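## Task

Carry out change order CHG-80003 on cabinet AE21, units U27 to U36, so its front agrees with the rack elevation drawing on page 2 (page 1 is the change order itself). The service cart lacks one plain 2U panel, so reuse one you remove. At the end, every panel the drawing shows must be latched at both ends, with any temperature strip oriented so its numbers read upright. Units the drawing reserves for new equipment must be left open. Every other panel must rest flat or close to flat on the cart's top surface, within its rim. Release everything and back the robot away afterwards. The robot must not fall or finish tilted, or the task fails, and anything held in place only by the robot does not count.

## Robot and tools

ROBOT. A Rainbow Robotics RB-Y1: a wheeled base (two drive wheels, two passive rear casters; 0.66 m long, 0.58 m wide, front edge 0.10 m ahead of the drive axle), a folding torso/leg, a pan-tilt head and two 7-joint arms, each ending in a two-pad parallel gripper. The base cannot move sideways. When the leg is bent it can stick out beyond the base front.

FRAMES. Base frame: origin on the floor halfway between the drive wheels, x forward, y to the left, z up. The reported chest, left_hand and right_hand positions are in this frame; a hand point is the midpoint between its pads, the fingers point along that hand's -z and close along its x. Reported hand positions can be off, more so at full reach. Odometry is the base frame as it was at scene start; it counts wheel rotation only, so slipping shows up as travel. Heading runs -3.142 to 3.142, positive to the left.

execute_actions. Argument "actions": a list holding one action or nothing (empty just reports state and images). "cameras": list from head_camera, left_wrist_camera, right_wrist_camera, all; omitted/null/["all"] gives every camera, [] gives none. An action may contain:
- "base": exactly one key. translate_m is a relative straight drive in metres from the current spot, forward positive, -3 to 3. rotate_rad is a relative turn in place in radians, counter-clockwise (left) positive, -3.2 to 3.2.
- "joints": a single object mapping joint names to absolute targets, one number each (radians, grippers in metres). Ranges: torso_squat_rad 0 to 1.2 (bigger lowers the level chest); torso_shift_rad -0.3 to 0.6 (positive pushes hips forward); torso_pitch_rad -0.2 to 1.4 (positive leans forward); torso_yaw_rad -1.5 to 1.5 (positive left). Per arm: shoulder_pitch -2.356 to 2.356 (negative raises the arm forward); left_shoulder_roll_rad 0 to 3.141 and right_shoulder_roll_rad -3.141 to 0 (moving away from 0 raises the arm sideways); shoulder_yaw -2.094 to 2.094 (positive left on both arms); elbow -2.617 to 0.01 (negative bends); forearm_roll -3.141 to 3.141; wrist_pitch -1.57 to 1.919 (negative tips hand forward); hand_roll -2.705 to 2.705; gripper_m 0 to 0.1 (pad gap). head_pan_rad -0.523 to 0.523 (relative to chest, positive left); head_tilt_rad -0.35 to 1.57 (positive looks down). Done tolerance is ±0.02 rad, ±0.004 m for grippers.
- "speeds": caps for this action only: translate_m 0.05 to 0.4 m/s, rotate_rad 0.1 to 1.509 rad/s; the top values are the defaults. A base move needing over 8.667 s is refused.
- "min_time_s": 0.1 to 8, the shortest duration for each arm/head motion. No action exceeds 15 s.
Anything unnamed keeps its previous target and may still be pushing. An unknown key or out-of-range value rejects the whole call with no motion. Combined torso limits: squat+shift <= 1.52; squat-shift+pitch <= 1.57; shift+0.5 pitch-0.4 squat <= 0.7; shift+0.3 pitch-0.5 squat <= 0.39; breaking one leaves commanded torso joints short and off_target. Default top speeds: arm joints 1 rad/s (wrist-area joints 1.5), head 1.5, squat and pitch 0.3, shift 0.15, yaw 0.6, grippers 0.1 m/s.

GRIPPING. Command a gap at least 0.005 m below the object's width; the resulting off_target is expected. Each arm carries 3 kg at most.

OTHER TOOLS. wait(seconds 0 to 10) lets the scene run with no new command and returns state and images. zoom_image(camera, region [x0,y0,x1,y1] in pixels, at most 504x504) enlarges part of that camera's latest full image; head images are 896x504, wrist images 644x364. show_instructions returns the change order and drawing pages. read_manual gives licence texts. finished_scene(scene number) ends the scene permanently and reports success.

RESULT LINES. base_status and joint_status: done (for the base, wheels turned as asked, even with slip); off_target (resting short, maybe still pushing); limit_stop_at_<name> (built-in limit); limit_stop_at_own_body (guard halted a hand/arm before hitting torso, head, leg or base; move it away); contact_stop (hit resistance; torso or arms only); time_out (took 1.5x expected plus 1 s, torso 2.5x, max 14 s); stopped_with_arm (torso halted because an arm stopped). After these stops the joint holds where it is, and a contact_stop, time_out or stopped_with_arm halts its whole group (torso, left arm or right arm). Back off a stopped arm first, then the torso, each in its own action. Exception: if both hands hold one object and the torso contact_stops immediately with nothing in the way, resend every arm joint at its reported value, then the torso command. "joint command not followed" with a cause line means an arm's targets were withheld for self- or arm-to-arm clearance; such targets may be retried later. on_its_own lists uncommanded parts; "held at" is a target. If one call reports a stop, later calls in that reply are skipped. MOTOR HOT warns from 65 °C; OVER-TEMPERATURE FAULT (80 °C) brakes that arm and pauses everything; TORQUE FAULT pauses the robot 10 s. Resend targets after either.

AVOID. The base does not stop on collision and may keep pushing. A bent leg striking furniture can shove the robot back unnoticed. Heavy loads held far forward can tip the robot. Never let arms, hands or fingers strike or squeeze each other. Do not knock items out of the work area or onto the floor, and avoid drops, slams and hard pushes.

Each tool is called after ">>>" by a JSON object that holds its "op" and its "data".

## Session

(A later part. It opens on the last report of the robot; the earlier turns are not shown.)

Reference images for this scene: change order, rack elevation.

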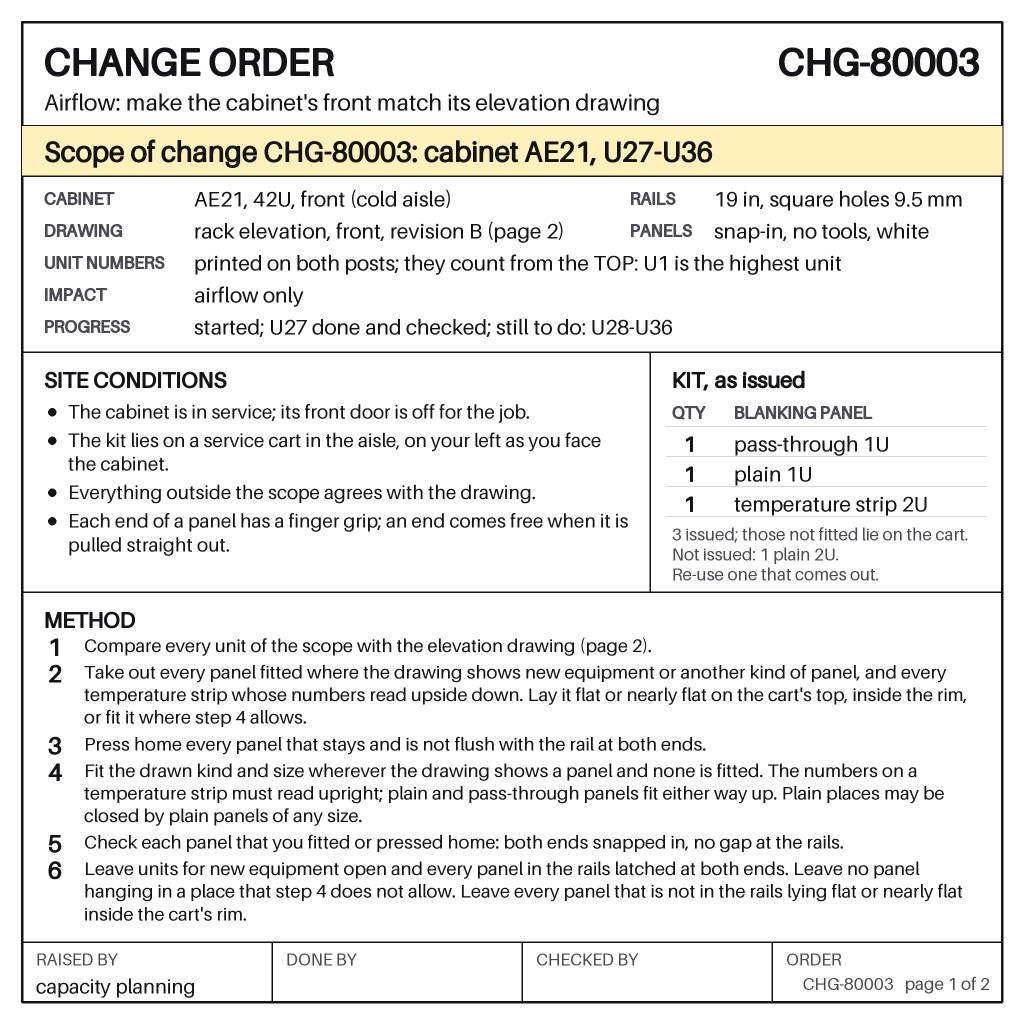

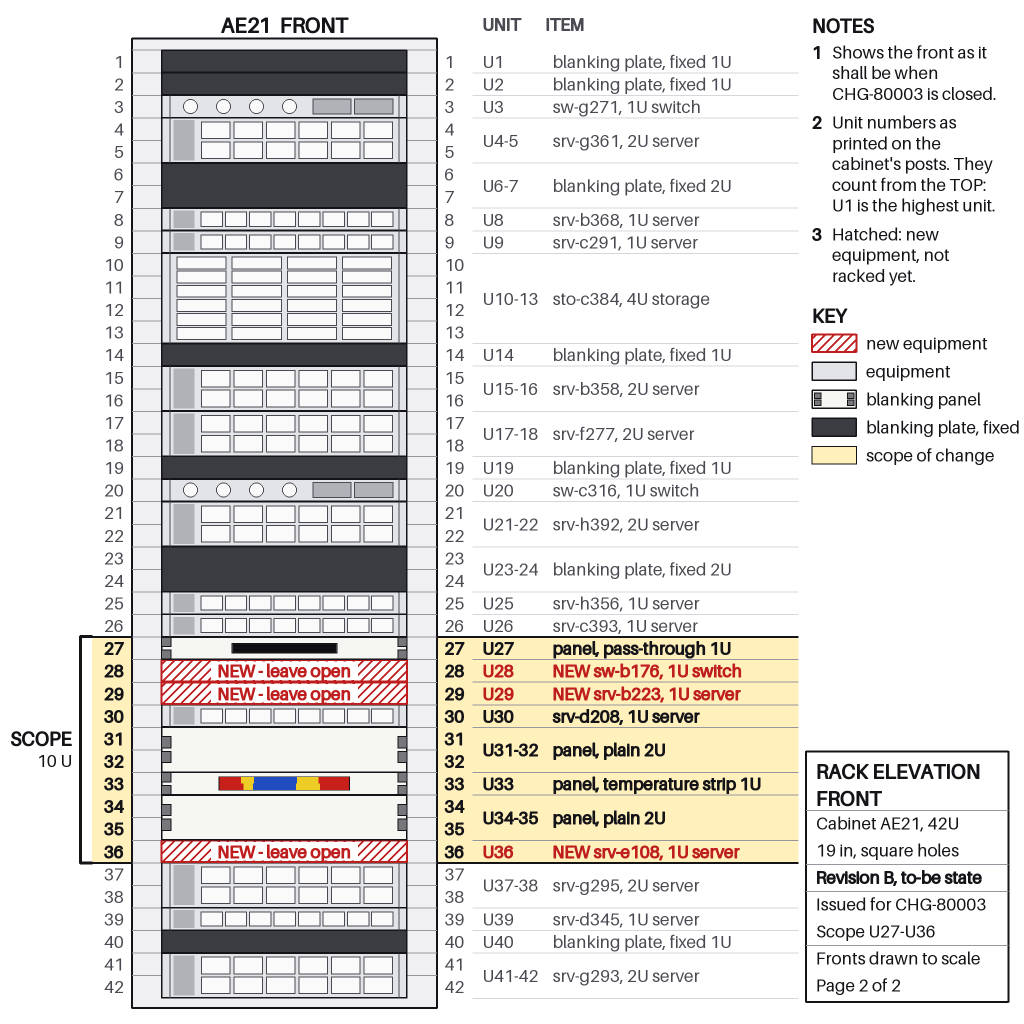

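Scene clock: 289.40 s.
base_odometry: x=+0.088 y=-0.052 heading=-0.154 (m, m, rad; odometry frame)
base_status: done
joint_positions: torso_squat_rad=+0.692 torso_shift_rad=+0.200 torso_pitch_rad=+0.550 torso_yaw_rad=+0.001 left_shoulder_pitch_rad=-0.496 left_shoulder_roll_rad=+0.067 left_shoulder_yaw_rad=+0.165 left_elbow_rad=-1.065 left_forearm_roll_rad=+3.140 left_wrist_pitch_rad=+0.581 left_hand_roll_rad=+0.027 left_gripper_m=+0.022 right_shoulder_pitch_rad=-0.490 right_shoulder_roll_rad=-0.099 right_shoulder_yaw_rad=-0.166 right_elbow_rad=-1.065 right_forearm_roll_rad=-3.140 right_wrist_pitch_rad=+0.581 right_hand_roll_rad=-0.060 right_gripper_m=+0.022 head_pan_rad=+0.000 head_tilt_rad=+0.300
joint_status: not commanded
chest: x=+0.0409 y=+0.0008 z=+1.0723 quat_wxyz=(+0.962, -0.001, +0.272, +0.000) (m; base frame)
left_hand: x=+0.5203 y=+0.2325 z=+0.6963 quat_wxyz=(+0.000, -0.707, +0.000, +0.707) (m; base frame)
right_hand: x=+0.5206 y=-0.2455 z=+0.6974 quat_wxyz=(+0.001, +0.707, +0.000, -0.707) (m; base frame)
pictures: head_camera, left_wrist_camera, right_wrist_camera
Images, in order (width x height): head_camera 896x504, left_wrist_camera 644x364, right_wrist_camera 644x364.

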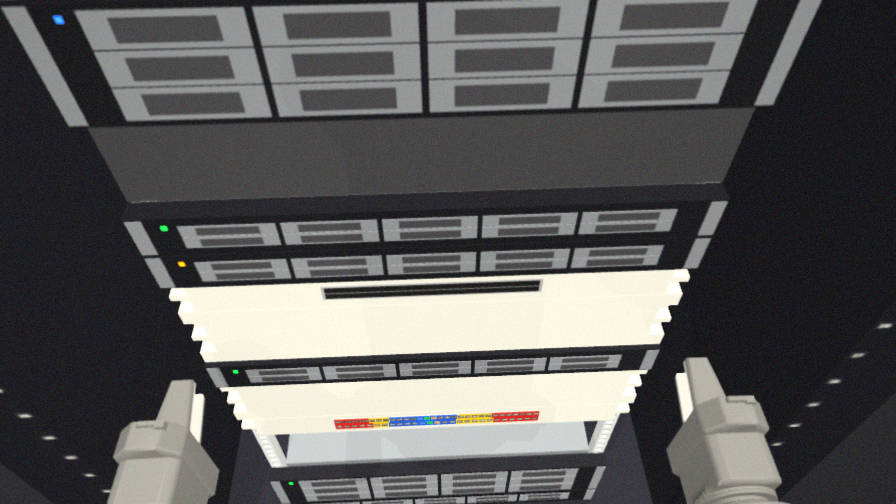

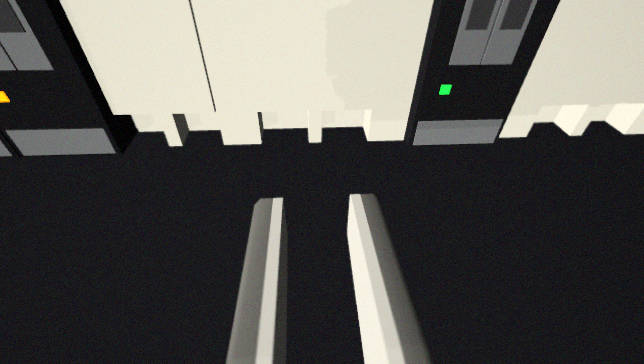

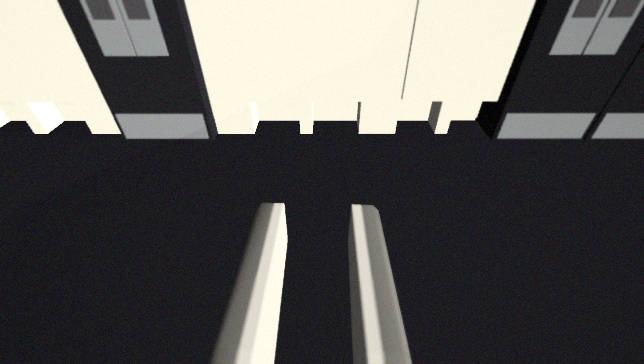

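>>> {"op": "execute_actions", "data": {"actions": [{"base": {"translate_m": 0.035}, "joints": {"left_shoulder_pitch_rad": -0.4928, "left_elbow_rad": -1.0734, "left_wrist_pitch_rad": 0.5758, "right_shoulder_pitch_rad": -0.5188, "right_elbow_rad": -0.9896, "right_wrist_pitch_rad": 0.628}}], "cameras": ["left_wrist_camera", "right_wrist_camera"]}}

Scene clock: 312.33 s.
base_odometry: x=+0.122 y=-0.058 heading=-0.154 (m, m, rad; odometry frame)
base_status: done
joint_positions: torso_squat_rad=+0.692 torso_shift_rad=+0.200 torso_pitch_rad=+0.550 torso_yaw_rad=+0.001 left_shoulder_pitch_rad=-0.493 left_shoulder_roll_rad=+0.067 left_shoulder_yaw_rad=+0.165 left_elbow_rad=-1.073 left_forearm_roll_rad=+3.140 left_wrist_pitch_rad=+0.576 left_hand_roll_rad=+0.027 left_gripper_m=+0.022 right_shoulder_pitch_rad=-0.519 right_shoulder_roll_rad=-0.099 right_shoulder_yaw_rad=-0.166 right_elbow_rad=-0.990 right_forearm_roll_rad=-3.140 right_wrist_pitch_rad=+0.628 right_hand_roll_rad=-0.060 right_gripper_m=+0.022 head_pan_rad=+0.000 head_tilt_rad=+0.300
joint_status: all done
chest: x=+0.0409 y=+0.0008 z=+1.0723 quat_wxyz=(+0.962, -0.001, +0.272, +0.000) (m; base frame)
left_hand: x=+0.5203 y=+0.2331 z=+0.6974 quat_wxyz=(+0.000, -0.707, +0.000, +0.707) (m; base frame)
right_hand: x=+0.5198 y=-0.2409 z=+0.6879 quat_wxyz=(+0.002, +0.706, +0.004, -0.708) (m; base frame)
pictures: left_wrist_camera, right_wrist_camera
Images, in order (width x height): left_wrist_camera 644x364, right_wrist_camera 644x364.

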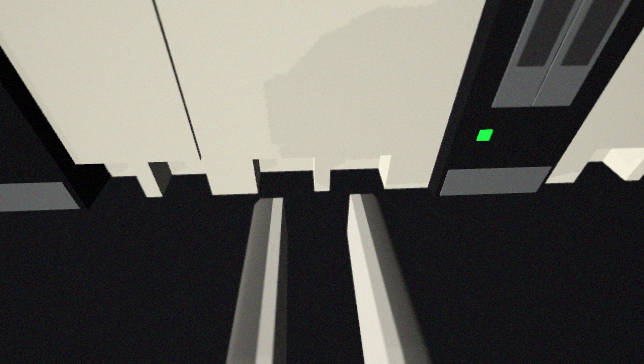

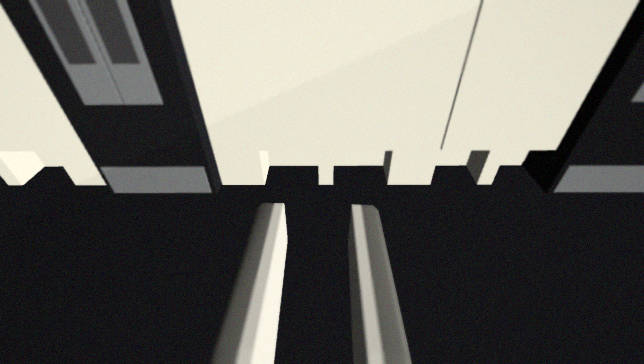

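>>> {"op": "zoom_image", "data": {"camera": "left_wrist_camera", "region": [200, 130, 440, 230]}}

>>> {"op": "zoom_image", "data": {"camera": "right_wrist_camera", "region": [205, 130, 445, 230]}}

Region (200, 130, 440, 230) of left_wrist_camera's 644x364 image, scaled by 2.100, with more detail than that image has; it fills the top 210 rows of this view, and the rest is white.

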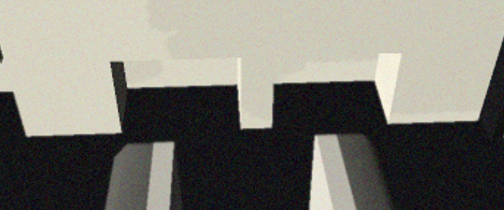

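Region (205, 130, 445, 230) of right_wrist_camera's 644x364 image, scaled by 2.100, with more detail than that image has; it fills the top 210 rows of this view, and the rest is white.

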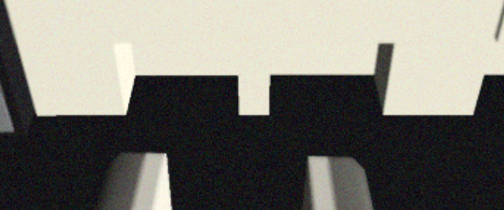

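>>> {"op": "zoom_image", "data": {"camera": "left_wrist_camera", "region": [240, 160, 400, 280]}}

>>> {"op": "zoom_image", "data": {"camera": "right_wrist_camera", "region": [240, 160, 400, 280]}}

Region (240, 160, 400, 280) of left_wrist_camera's 644x364 image, scaled by 3.150, with more detail than that image has; it fills the top 378 rows of this view, and the rest is white.

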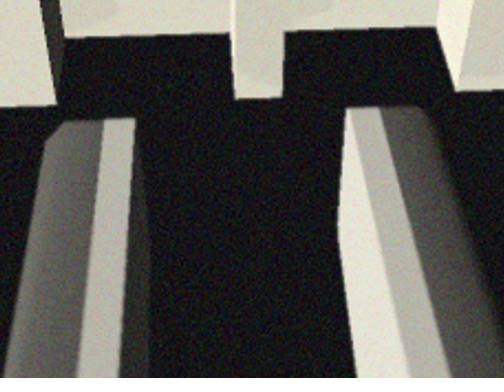

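Region (240, 160, 400, 280) of right_wrist_camera's 644x364 image, scaled by 3.150, with more detail than that image has; it fills the top 378 rows of this view, and the rest is white.

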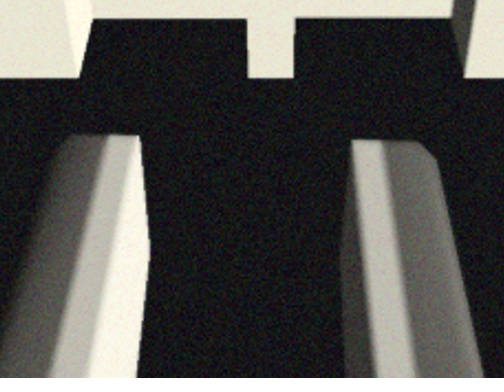

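>>> {"op": "execute_actions", "data": {"actions": [{"joints": {"left_shoulder_pitch_rad": -0.4971, "left_shoulder_roll_rad": 0.0751, "left_shoulder_yaw_rad": 0.1664, "left_elbow_rad": -1.0583, "left_wrist_pitch_rad": 0.5852, "left_hand_roll_rad": 0.0353, "right_shoulder_pitch_rad": -0.5319, "right_shoulder_roll_rad": -0.0952, "right_shoulder_yaw_rad": -0.1773, "right_elbow_rad": -0.9919, "right_wrist_pitch_rad": 0.6155, "right_hand_roll_rad": -0.0496}, "base": {"translate_m": 0.012}}], "cameras": ["left_wrist_camera", "right_wrist_camera"]}}

Scene clock: 383.67 s.
base_odometry: x=+0.134 y=-0.060 heading=-0.155 (m, m, rad; odometry frame)
base_status: done
joint_positions: torso_squat_rad=+0.692 torso_shift_rad=+0.200 torso_pitch_rad=+0.550 torso_yaw_rad=+0.001 left_shoulder_pitch_rad=-0.497 left_shoulder_roll_rad=+0.075 left_shoulder_yaw_rad=+0.166 left_elbow_rad=-1.058 left_forearm_roll_rad=+3.140 left_wrist_pitch_rad=+0.585 left_hand_roll_rad=+0.035 left_gripper_m=+0.022 right_shoulder_pitch_rad=-0.532 right_shoulder_roll_rad=-0.095 right_shoulder_yaw_rad=-0.177 right_elbow_rad=-0.992 right_forearm_roll_rad=-3.140 right_wrist_pitch_rad=+0.616 right_hand_roll_rad=-0.050 right_gripper_m=+0.022 head_pan_rad=+0.000 head_tilt_rad=+0.300
joint_status: all done
chest: x=+0.0409 y=+0.0008 z=+1.0723 quat_wxyz=(+0.962, -0.001, +0.272, +0.000) (m; base frame)
left_hand: x=+0.5202 y=+0.2361 z=+0.6956 quat_wxyz=(+0.000, -0.707, +0.000, +0.707) (m; base frame)
right_hand: x=+0.5255 y=-0.2416 z=+0.6911 quat_wxyz=(+0.001, +0.707, +0.000, -0.707) (m; base frame)
pictures: left_wrist_camera, right_wrist_camera
Images, in order (width x height): left_wrist_camera 644x364, right_wrist_camera 644x364.

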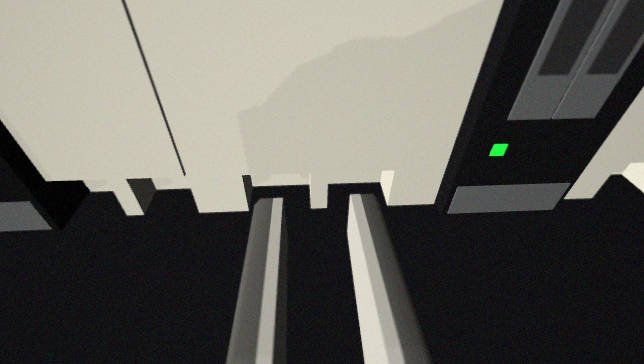

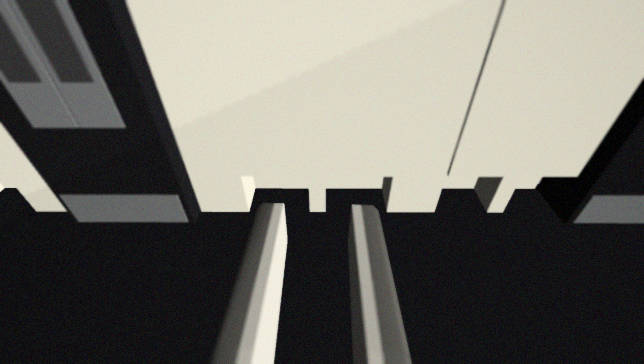

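>>> {"op": "zoom_image", "data": {"camera": "left_wrist_camera", "region": [190, 150, 450, 250]}}

>>> {"op": "zoom_image", "data": {"camera": "right_wrist_camera", "region": [190, 150, 450, 250]}}

Region (190, 150, 450, 250) of left_wrist_camera's 644x364 image, scaled by 1.938, with more detail than that image has; it fills the top 194 rows of this view, and the rest is white.

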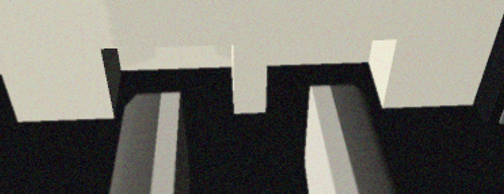

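Region (190, 150, 450, 250) of right_wrist_camera's 644x364 image, scaled by 1.938, with more detail than that image has; it fills the top 194 rows of this view, and the rest is white.

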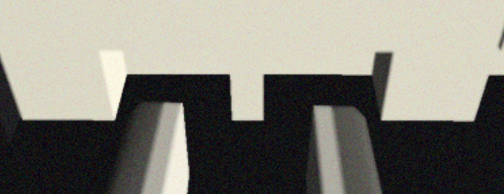

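>>> {"op": "execute_actions", "data": {"actions": [{"base": {"translate_m": 0.02}, "speeds": {"translate_m": 0.05}}], "cameras": ["left_wrist_camera", "right_wrist_camera"]}}

Scene clock: 394.03 s.
base_odometry: x=+0.154 y=-0.063 heading=-0.155 (m, m, rad; odometry frame)
base_status: done
joint_positions: torso_squat_rad=+0.692 torso_shift_rad=+0.200 torso_pitch_rad=+0.550 torso_yaw_rad=+0.001 left_shoulder_pitch_rad=-0.497 left_shoulder_roll_rad=+0.075 left_shoulder_yaw_rad=+0.167 left_elbow_rad=-1.058 left_forearm_roll_rad=+3.140 left_wrist_pitch_rad=+0.585 left_hand_roll_rad=+0.035 left_gripper_m=+0.022 right_shoulder_pitch_rad=-0.532 right_shoulder_roll_rad=-0.095 right_shoulder_yaw_rad=-0.177 right_elbow_rad=-0.992 right_forearm_roll_rad=-3.140 right_wrist_pitch_rad=+0.616 right_hand_roll_rad=-0.050 right_gripper_m=+0.022 head_pan_rad=+0.000 head_tilt_rad=+0.300
joint_status: not commanded
chest: x=+0.0409 y=+0.0008 z=+1.0723 quat_wxyz=(+0.962, -0.001, +0.272, +0.000) (m; base frame)
left_hand: x=+0.5201 y=+0.2366 z=+0.6955 quat_wxyz=(+0.000, -0.707, +0.000, +0.707) (m; base frame)
right_hand: x=+0.5255 y=-0.2415 z=+0.6912 quat_wxyz=(+0.001, +0.707, +0.000, -0.707) (m; base frame)
pictures: left_wrist_camera, right_wrist_camera
Images, in order (width x height): left_wrist_camera 644x364, right_wrist_camera 644x364.

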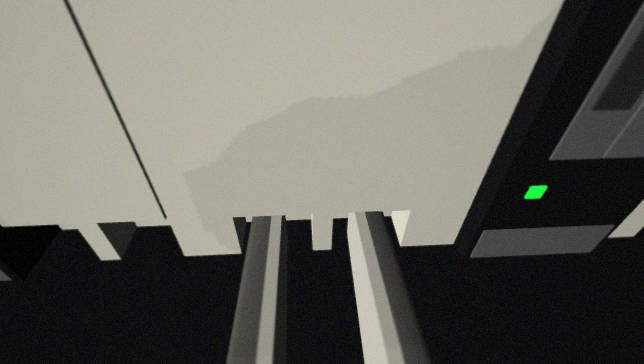

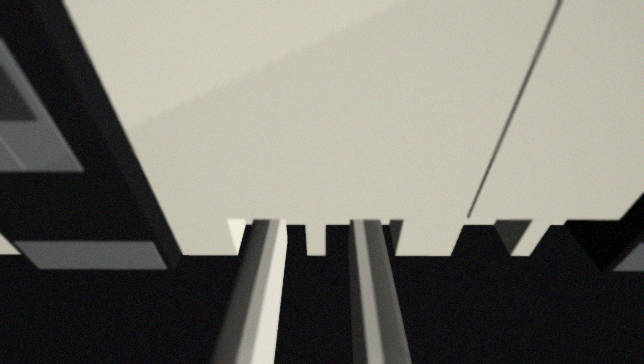

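>>> {"op": "execute_actions", "data": {"actions": [{"joints": {"left_gripper_m": 0.0, "right_gripper_m": 0.0}}], "cameras": ["left_wrist_camera", "right_wrist_camera"]}}

Scene clock: 397.83 s.
base_odometry: x=+0.154 y=-0.063 heading=-0.155 (m, m, rad; odometry frame)
base_status: not commanded
joint_positions: torso_squat_rad=+0.692 torso_shift_rad=+0.200 torso_pitch_rad=+0.550 torso_yaw_rad=+0.001 left_shoulder_pitch_rad=-0.496 left_shoulder_roll_rad=+0.075 left_shoulder_yaw_rad=+0.167 left_elbow_rad=-1.058 left_forearm_roll_rad=+3.140 left_wrist_pitch_rad=+0.585 left_hand_roll_rad=+0.035 left_gripper_m=+0.006 right_shoulder_pitch_rad=-0.532 right_shoulder_roll_rad=-0.095 right_shoulder_yaw_rad=-0.177 right_elbow_rad=-0.992 right_forearm_roll_rad=-3.140 right_wrist_pitch_rad=+0.615 right_hand_roll_rad=-0.050 right_gripper_m=+0.005 head_pan_rad=+0.000 head_tilt_rad=+0.300
joint_status: left_gripper_m off_target (ended at +0.006, target +0.000); right_gripper_m off_target (ended at +0.005, target +0.000)
chest: x=+0.0409 y=+0.0008 z=+1.0723 quat_wxyz=(+0.962, -0.001, +0.272, +0.000) (m; base frame)
left_hand: x=+0.5199 y=+0.2367 z=+0.6951 quat_wxyz=(+0.000, -0.706, +0.000, +0.708) (m; base frame)
right_hand: x=+0.5255 y=-0.2415 z=+0.6911 quat_wxyz=(+0.001, +0.707, +0.000, -0.707) (m; base frame)
pictures: left_wrist_camera, right_wrist_camera
Images, in order (width x height): left_wrist_camera 644x364, right_wrist_camera 644x364.

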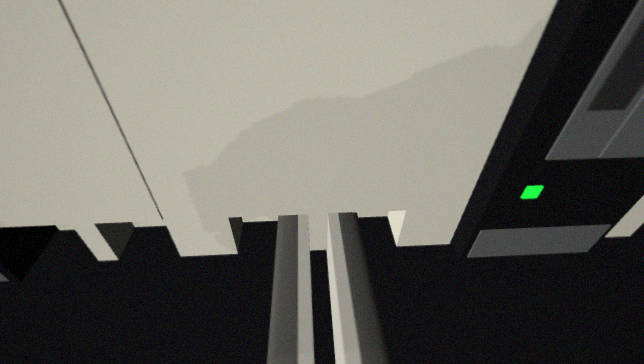

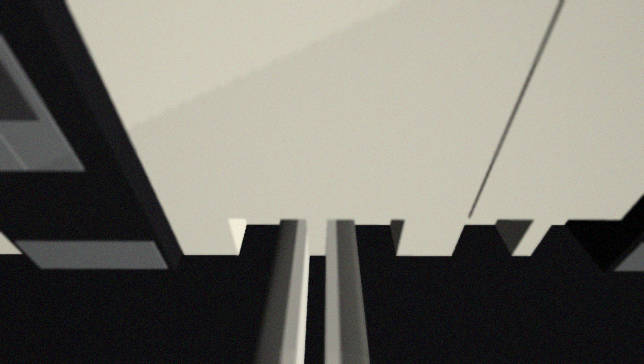

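Both ribs gripped. Pull straight back.

>>> {"op": "execute_actions", "data": {"actions": [{"base": {"translate_m": -0.03}, "speeds": {"translate_m": 0.05}}]}}

Scene clock: 400.70 s.
base_odometry: x=+0.124 y=-0.058 heading=-0.154 (m, m, rad; odometry frame)
base_status: done
joint_positions: torso_squat_rad=+0.692 torso_shift_rad=+0.200 torso_pitch_rad=+0.550 torso_yaw_rad=+0.001 left_shoulder_pitch_rad=-0.497 left_shoulder_roll_rad=+0.075 left_shoulder_yaw_rad=+0.167 left_elbow_rad=-1.058 left_forearm_roll_rad=+3.140 left_wrist_pitch_rad=+0.585 left_hand_roll_rad=+0.035 left_gripper_m=+0.006 right_shoulder_pitch_rad=-0.532 right_shoulder_roll_rad=-0.095 right_shoulder_yaw_rad=-0.177 right_elbow_rad=-0.992 right_forearm_roll_rad=-3.140 right_wrist_pitch_rad=+0.615 right_hand_roll_rad=-0.050 right_gripper_m=+0.005 head_pan_rad=+0.000 head_tilt_rad=+0.300
joint_status: not commanded
chest: x=+0.0409 y=+0.0008 z=+1.0723 quat_wxyz=(+0.962, -0.001, +0.272, +0.000) (m; base frame)
left_hand: x=+0.5200 y=+0.2367 z=+0.6953 quat_wxyz=(+0.000, -0.707, +0.000, +0.708) (m; base frame)
right_hand: x=+0.5256 y=-0.2416 z=+0.6912 quat_wxyz=(+0.001, +0.707, +0.000, -0.707) (m; base frame)
pictures: head_camera, left_wrist_camera, right_wrist_camera
Images, in order (width x height): head_camera 896x504, left_wrist_camera 644x364, right_wrist_camera 644x364.

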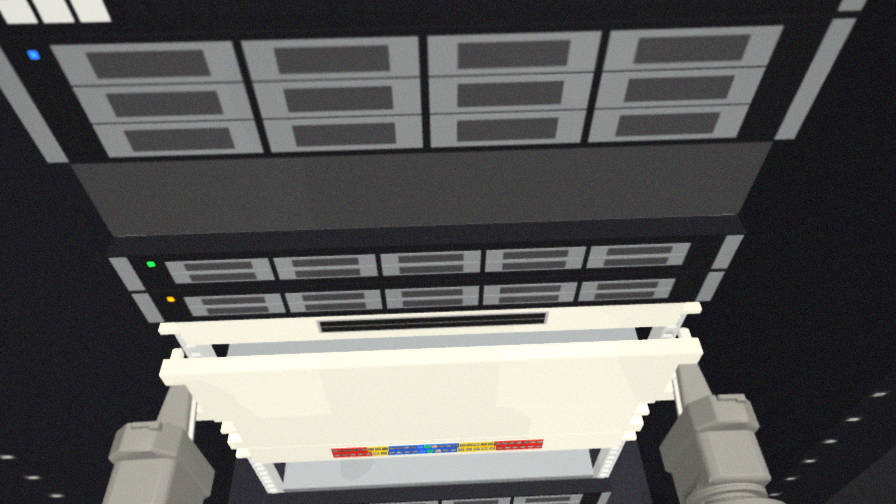

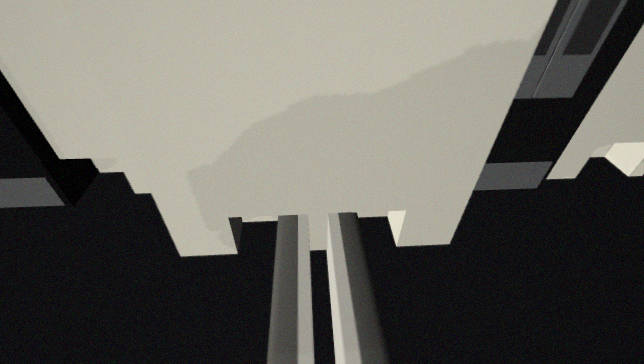

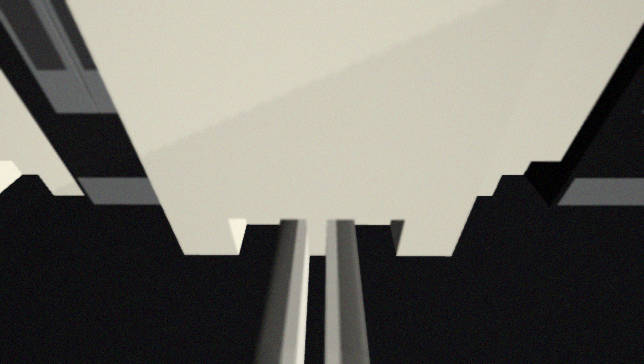

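>>> {"op": "execute_actions", "data": {"actions": [{"joints": {"torso_squat_rad": 1.18}}]}}

Scene clock: 410.67 s.
base_odometry: x=+0.124 y=-0.058 heading=-0.154 (m, m, rad; odometry frame)
base_status: not commanded
joint_positions: torso_squat_rad=+0.733 torso_shift_rad=+0.196 torso_pitch_rad=+0.541 torso_yaw_rad=+0.001 left_shoulder_pitch_rad=-0.499 left_shoulder_roll_rad=+0.076 left_shoulder_yaw_rad=+0.167 left_elbow_rad=-1.061 left_forearm_roll_rad=+3.140 left_wrist_pitch_rad=+0.587 left_hand_roll_rad=+0.035 left_gripper_m=+0.006 right_shoulder_pitch_rad=-0.535 right_shoulder_roll_rad=-0.096 right_shoulder_yaw_rad=-0.178 right_elbow_rad=-0.995 right_forearm_roll_rad=-3.140 right_wrist_pitch_rad=+0.618 right_hand_roll_rad=-0.050 right_gripper_m=+0.005 head_pan_rad=+0.000 head_tilt_rad=+0.300
joint_status: torso_squat_rad contact_stop (moved +0.040 of +0.488)
on_its_own: torso_squat_rad is held at +0.733, not at your +1.180, since a contact_stop
chest: x=+0.0326 y=+0.0008 z=+1.0561 quat_wxyz=(+0.964, -0.001, +0.267, +0.000) (m; base frame)
left_hand: x=+0.5169 y=+0.2363 z=+0.6866 quat_wxyz=(+0.000, -0.713, +0.000, +0.702) (m; base frame)
right_hand: x=+0.5228 y=-0.2415 z=+0.6830 quat_wxyz=(+0.001, +0.713, +0.000, -0.701) (m; base frame)
pictures: head_camera, left_wrist_camera, right_wrist_camera
Images, in order (width x height): head_camera 896x504, left_wrist_camera 644x364, right_wrist_camera 644x364.

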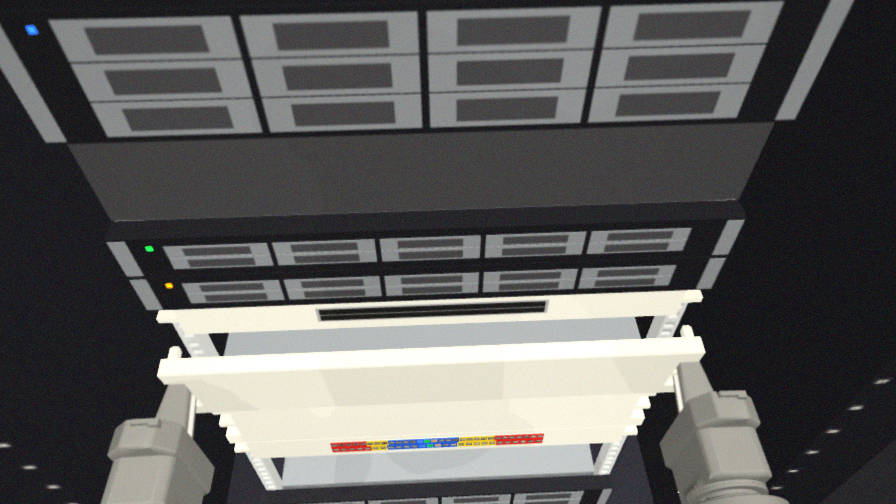

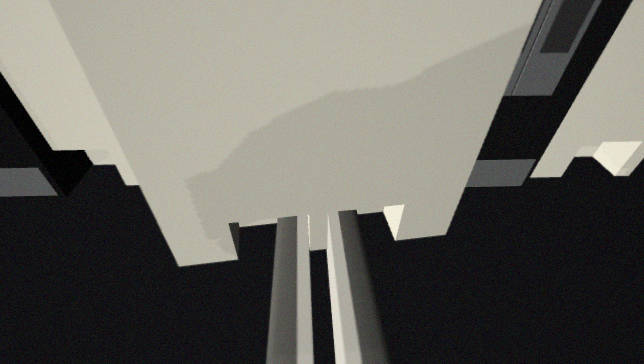

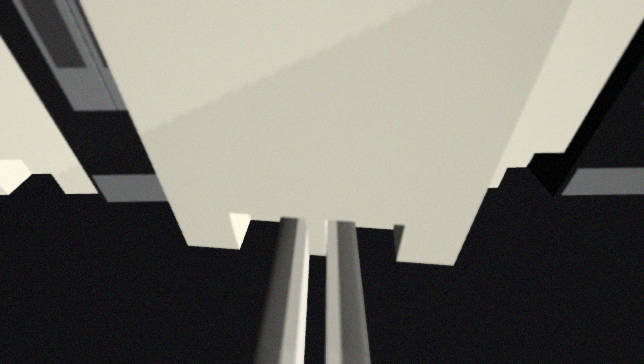

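>>> {"op": "execute_actions", "data": {"actions": [{"joints": {"torso_squat_rad": 0.6925, "torso_shift_rad": 0.2, "torso_pitch_rad": 0.55}}]}}

Scene clock: 428.70 s.
base_odometry: x=+0.124 y=-0.058 heading=-0.154 (m, m, rad; odometry frame)
base_status: not commanded
joint_positions: torso_squat_rad=+0.693 torso_shift_rad=+0.200 torso_pitch_rad=+0.550 torso_yaw_rad=+0.001 left_shoulder_pitch_rad=-0.497 left_shoulder_roll_rad=+0.075 left_shoulder_yaw_rad=+0.167 left_elbow_rad=-1.058 left_forearm_roll_rad=+3.140 left_wrist_pitch_rad=+0.585 left_hand_roll_rad=+0.035 left_gripper_m=+0.006 right_shoulder_pitch_rad=-0.532 right_shoulder_roll_rad=-0.095 right_shoulder_yaw_rad=-0.178 right_elbow_rad=-0.992 right_forearm_roll_rad=-3.140 right_wrist_pitch_rad=+0.616 right_hand_roll_rad=-0.050 right_gripper_m=+0.005 head_pan_rad=+0.000 head_tilt_rad=+0.300
joint_status: all done
chest: x=+0.0410 y=+0.0008 z=+1.0722 quat_wxyz=(+0.962, -0.001, +0.272, +0.000) (m; base frame)
left_hand: x=+0.5203 y=+0.2366 z=+0.6956 quat_wxyz=(+0.000, -0.707, +0.000, +0.707) (m; base frame)
right_hand: x=+0.5258 y=-0.2418 z=+0.6914 quat_wxyz=(+0.001, +0.707, -0.001, -0.707) (m; base frame)
pictures: head_camera, left_wrist_camera, right_wrist_camera
Images, in order (width x height): head_camera 896x504, left_wrist_camera 644x364, right_wrist_camera 644x364.

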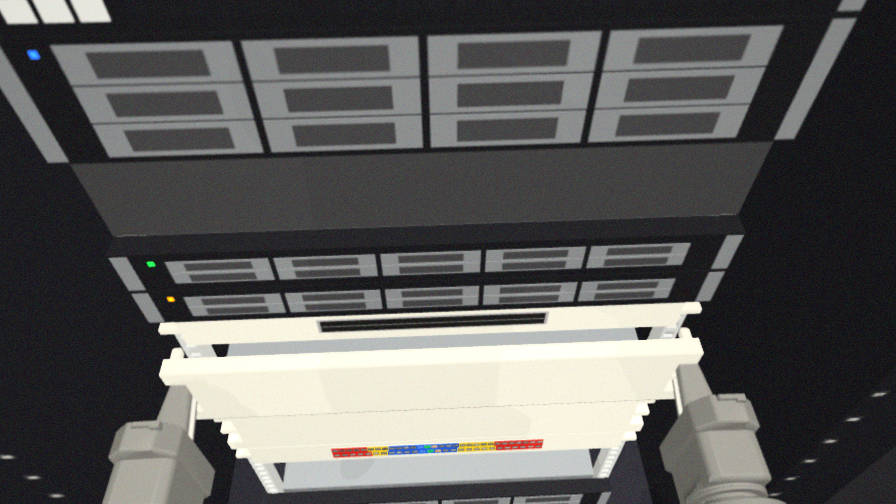

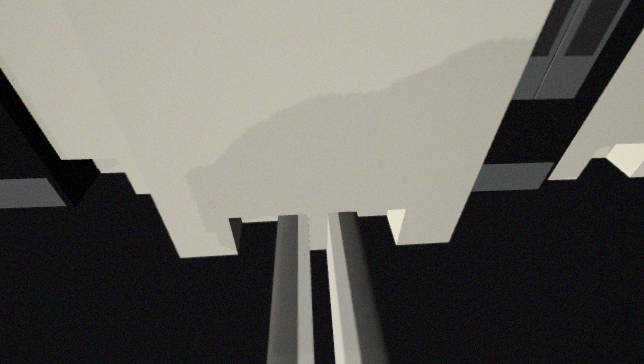

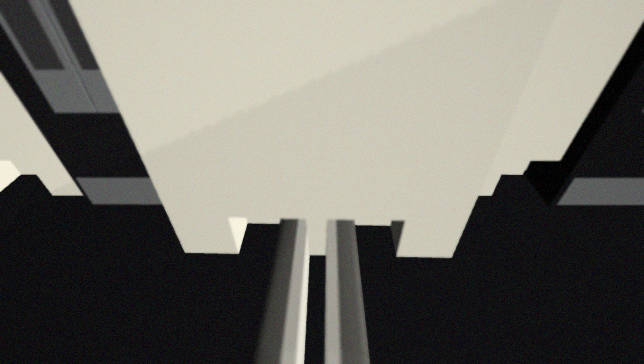

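>>> {"op": "execute_actions", "data": {"actions": [{"base": {"translate_m": -0.045}}], "cameras": []}}

>>> {"op": "execute_actions", "data": {"actions": [{"joints": {"torso_squat_rad": 1.18}}]}}

Scene clock: 435.10 s.
base_odometry: x=+0.080 y=-0.051 heading=-0.154 (m, m, rad; odometry frame)
base_status: done
joint_positions: torso_squat_rad=+0.693 torso_shift_rad=+0.200 torso_pitch_rad=+0.550 torso_yaw_rad=+0.001 left_shoulder_pitch_rad=-0.497 left_shoulder_roll_rad=+0.075 left_shoulder_yaw_rad=+0.167 left_elbow_rad=-1.058 left_forearm_roll_rad=+3.140 left_wrist_pitch_rad=+0.585 left_hand_roll_rad=+0.035 left_gripper_m=+0.006 right_shoulder_pitch_rad=-0.532 right_shoulder_roll_rad=-0.095 right_shoulder_yaw_rad=-0.178 right_elbow_rad=-0.992 right_forearm_roll_rad=-3.140 right_wrist_pitch_rad=+0.615 right_hand_roll_rad=-0.050 right_gripper_m=+0.005 head_pan_rad=+0.000 head_tilt_rad=+0.300
joint_status: not commanded
chest: x=+0.0409 y=+0.0008 z=+1.0723 quat_wxyz=(+0.962, -0.001, +0.272, +0.000) (m; base frame)
left_hand: x=+0.5201 y=+0.2365 z=+0.6956 quat_wxyz=(+0.000, -0.707, +0.000, +0.707) (m; base frame)
right_hand: x=+0.5255 y=-0.2419 z=+0.6913 quat_wxyz=(+0.001, +0.707, -0.001, -0.707) (m; base frame)
pictures: none
No camera images: the call's "cameras" was empty. Leave "cameras" out to get every camera's image.

Scene clock: 437.50 s.
base_odometry: x=+0.080 y=-0.051 heading=-0.154 (m, m, rad; odometry frame)
base_status: not commanded
joint_positions: torso_squat_rad=+1.180 torso_shift_rad=+0.200 torso_pitch_rad=+0.550 torso_yaw_rad=+0.001 left_shoulder_pitch_rad=-0.497 left_shoulder_roll_rad=+0.075 left_shoulder_yaw_rad=+0.167 left_elbow_rad=-1.058 left_forearm_roll_rad=+3.140 left_wrist_pitch_rad=+0.585 left_hand_roll_rad=+0.035 left_gripper_m=+0.006 right_shoulder_pitch_rad=-0.532 right_shoulder_roll_rad=-0.095 right_shoulder_yaw_rad=-0.178 right_elbow_rad=-0.992 right_forearm_roll_rad=-3.140 right_wrist_pitch_rad=+0.615 right_hand_roll_rad=-0.050 right_gripper_m=+0.005 head_pan_rad=+0.000 head_tilt_rad=+0.300
joint_status: all done
chest: x=-0.0132 y=+0.0006 z=+0.8056 quat_wxyz=(+0.962, -0.001, +0.272, +0.000) (m; base frame)
left_hand: x=+0.4661 y=+0.2363 z=+0.4289 quat_wxyz=(+0.000, -0.707, +0.000, +0.707) (m; base frame)
right_hand: x=+0.4715 y=-0.2421 z=+0.4247 quat_wxyz=(+0.001, +0.707, -0.001, -0.707) (m; base frame)
pictures: head_camera, left_wrist_camera, right_wrist_camera
Images, in order (width x height): head_camera 896x504, left_wrist_camera 644x364, right_wrist_camera 644x364.

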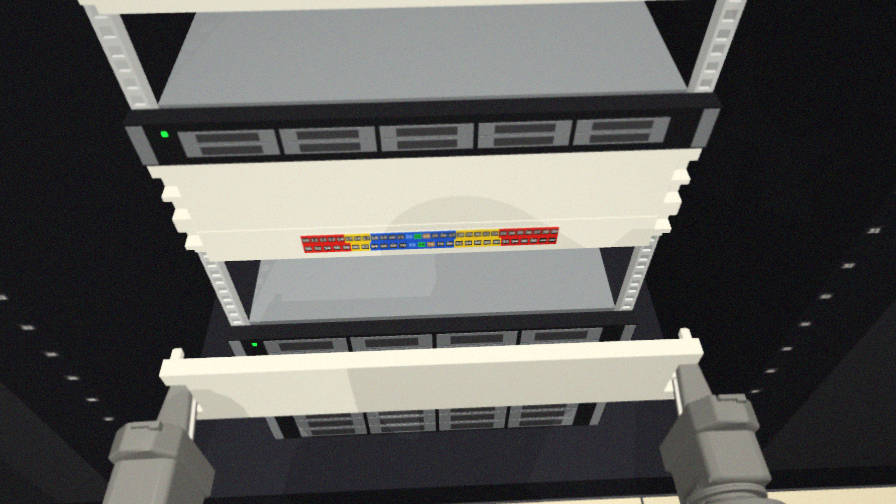

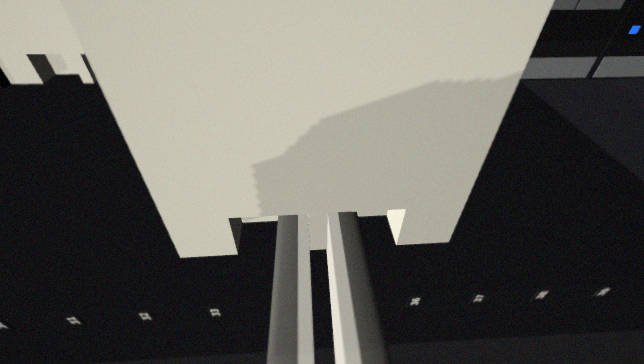

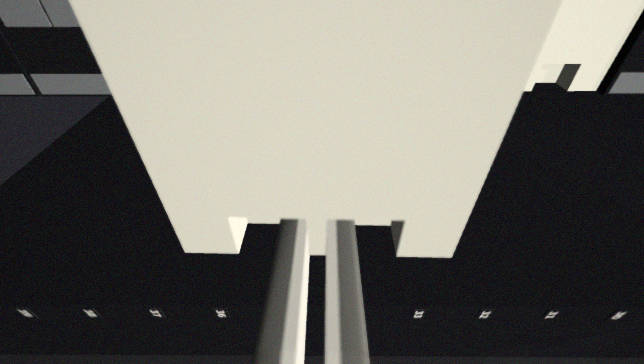

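>>> {"op": "zoom_image", "data": {"camera": "head_camera", "region": [290, 215, 570, 265]}}

Region (290, 215, 570, 265) of head_camera's 896x504 image, scaled by 1.800, with more detail than that image has; it fills the top 90 rows of this view, and the rest is white.

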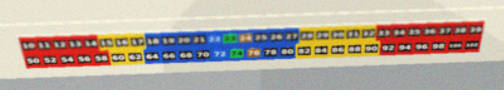

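>>> {"op": "zoom_image", "data": {"camera": "head_camera", "region": [295, 225, 435, 260]}}

Region (295, 225, 435, 260) of head_camera's 896x504 image, scaled by 3.600, with more detail than that image has; it fills the top 126 rows of this view, and the rest is white.

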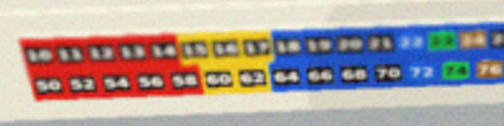

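>>> {"op": "execute_actions", "data": {"actions": [{"base": {"translate_m": 0.095}, "joints": {"head_tilt_rad": 0.15}}]}}

Scene clock: 445.83 s.
base_odometry: x=+0.174 y=-0.066 heading=-0.155 (m, m, rad; odometry frame)
base_status: done
joint_positions: torso_squat_rad=+1.180 torso_shift_rad=+0.200 torso_pitch_rad=+0.550 torso_yaw_rad=+0.001 left_shoulder_pitch_rad=-0.497 left_shoulder_roll_rad=+0.075 left_shoulder_yaw_rad=+0.167 left_elbow_rad=-1.058 left_forearm_roll_rad=+3.140 left_wrist_pitch_rad=+0.585 left_hand_roll_rad=+0.035 left_gripper_m=+0.006 right_shoulder_pitch_rad=-0.532 right_shoulder_roll_rad=-0.095 right_shoulder_yaw_rad=-0.178 right_elbow_rad=-0.992 right_forearm_roll_rad=-3.140 right_wrist_pitch_rad=+0.615 right_hand_roll_rad=-0.050 right_gripper_m=+0.005 head_pan_rad=+0.000 head_tilt_rad=+0.150
joint_status: all done
chest: x=-0.0132 y=+0.0006 z=+0.8056 quat_wxyz=(+0.962, -0.001, +0.272, +0.000) (m; base frame)
left_hand: x=+0.4661 y=+0.2363 z=+0.4289 quat_wxyz=(+0.000, -0.707, +0.000, +0.707) (m; base frame)
right_hand: x=+0.4715 y=-0.2421 z=+0.4245 quat_wxyz=(+0.001, +0.707, -0.001, -0.707) (m; base frame)
pictures: head_camera, left_wrist_camera, right_wrist_camera
Images, in order (width x height): head_camera 896x504, left_wrist_camera 644x364, right_wrist_camera 644x364.

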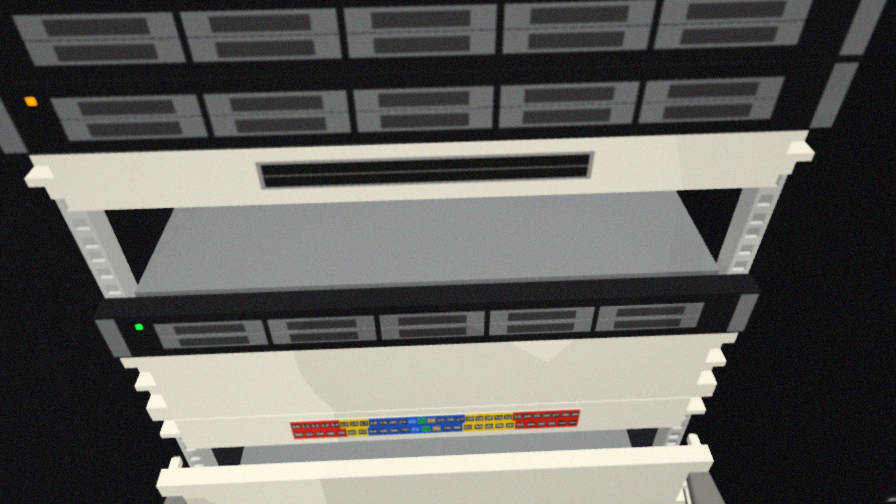

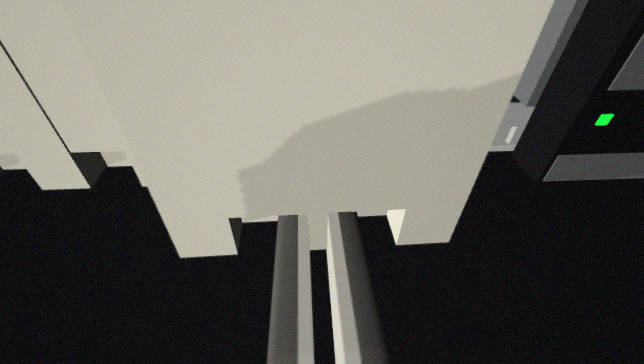

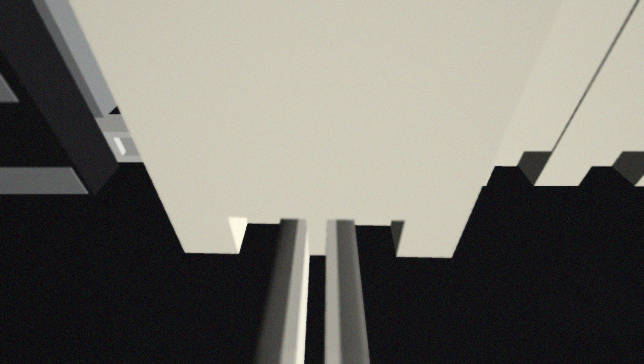

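>>> {"op": "zoom_image", "data": {"camera": "head_camera", "region": [80, 280, 300, 504]}}

>>> {"op": "zoom_image", "data": {"camera": "head_camera", "region": [570, 260, 790, 484]}}

Region (80, 280, 300, 504) of head_camera's 896x504 image, scaled by 2.250, with more detail than that image has; it fills the left 495 columns of this view, and the rest is white.

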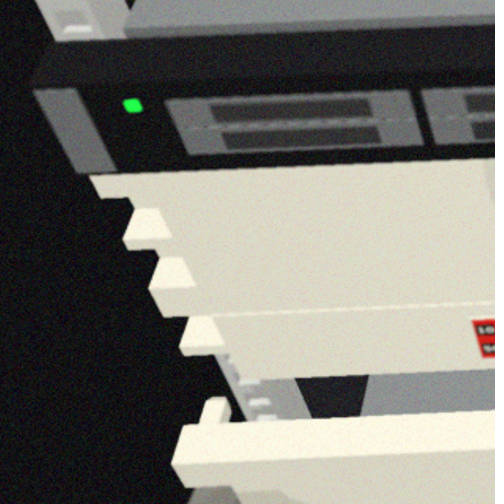

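Region (570, 260, 790, 484) of head_camera's 896x504 image, scaled by 2.250, with more detail than that image has; it fills the left 495 columns of this view, and the rest is white.

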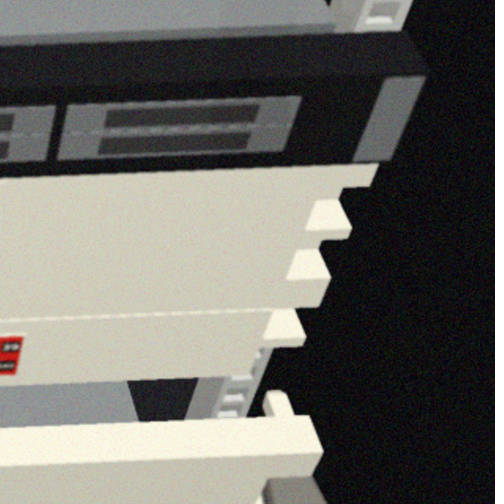

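>>> {"op": "zoom_image", "data": {"camera": "left_wrist_camera", "region": [0, 110, 260, 270]}}

>>> {"op": "zoom_image", "data": {"camera": "right_wrist_camera", "region": [384, 110, 644, 270]}}

Region (0, 110, 260, 270) of left_wrist_camera's 644x364 image, scaled by 1.938, with more detail than that image has; it fills the top 310 rows of this view, and the rest is white.

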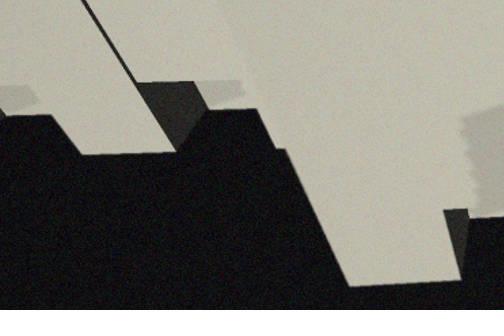

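Region (384, 110, 644, 270) of right_wrist_camera's 644x364 image, scaled by 1.938, with more detail than that image has; it fills the top 310 rows of this view, and the rest is white.

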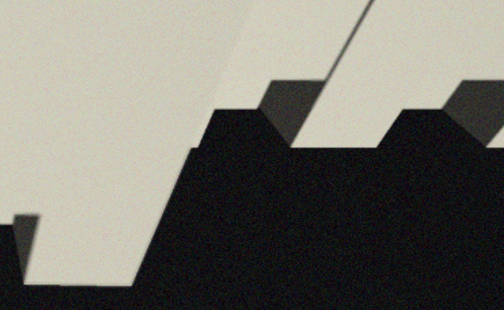

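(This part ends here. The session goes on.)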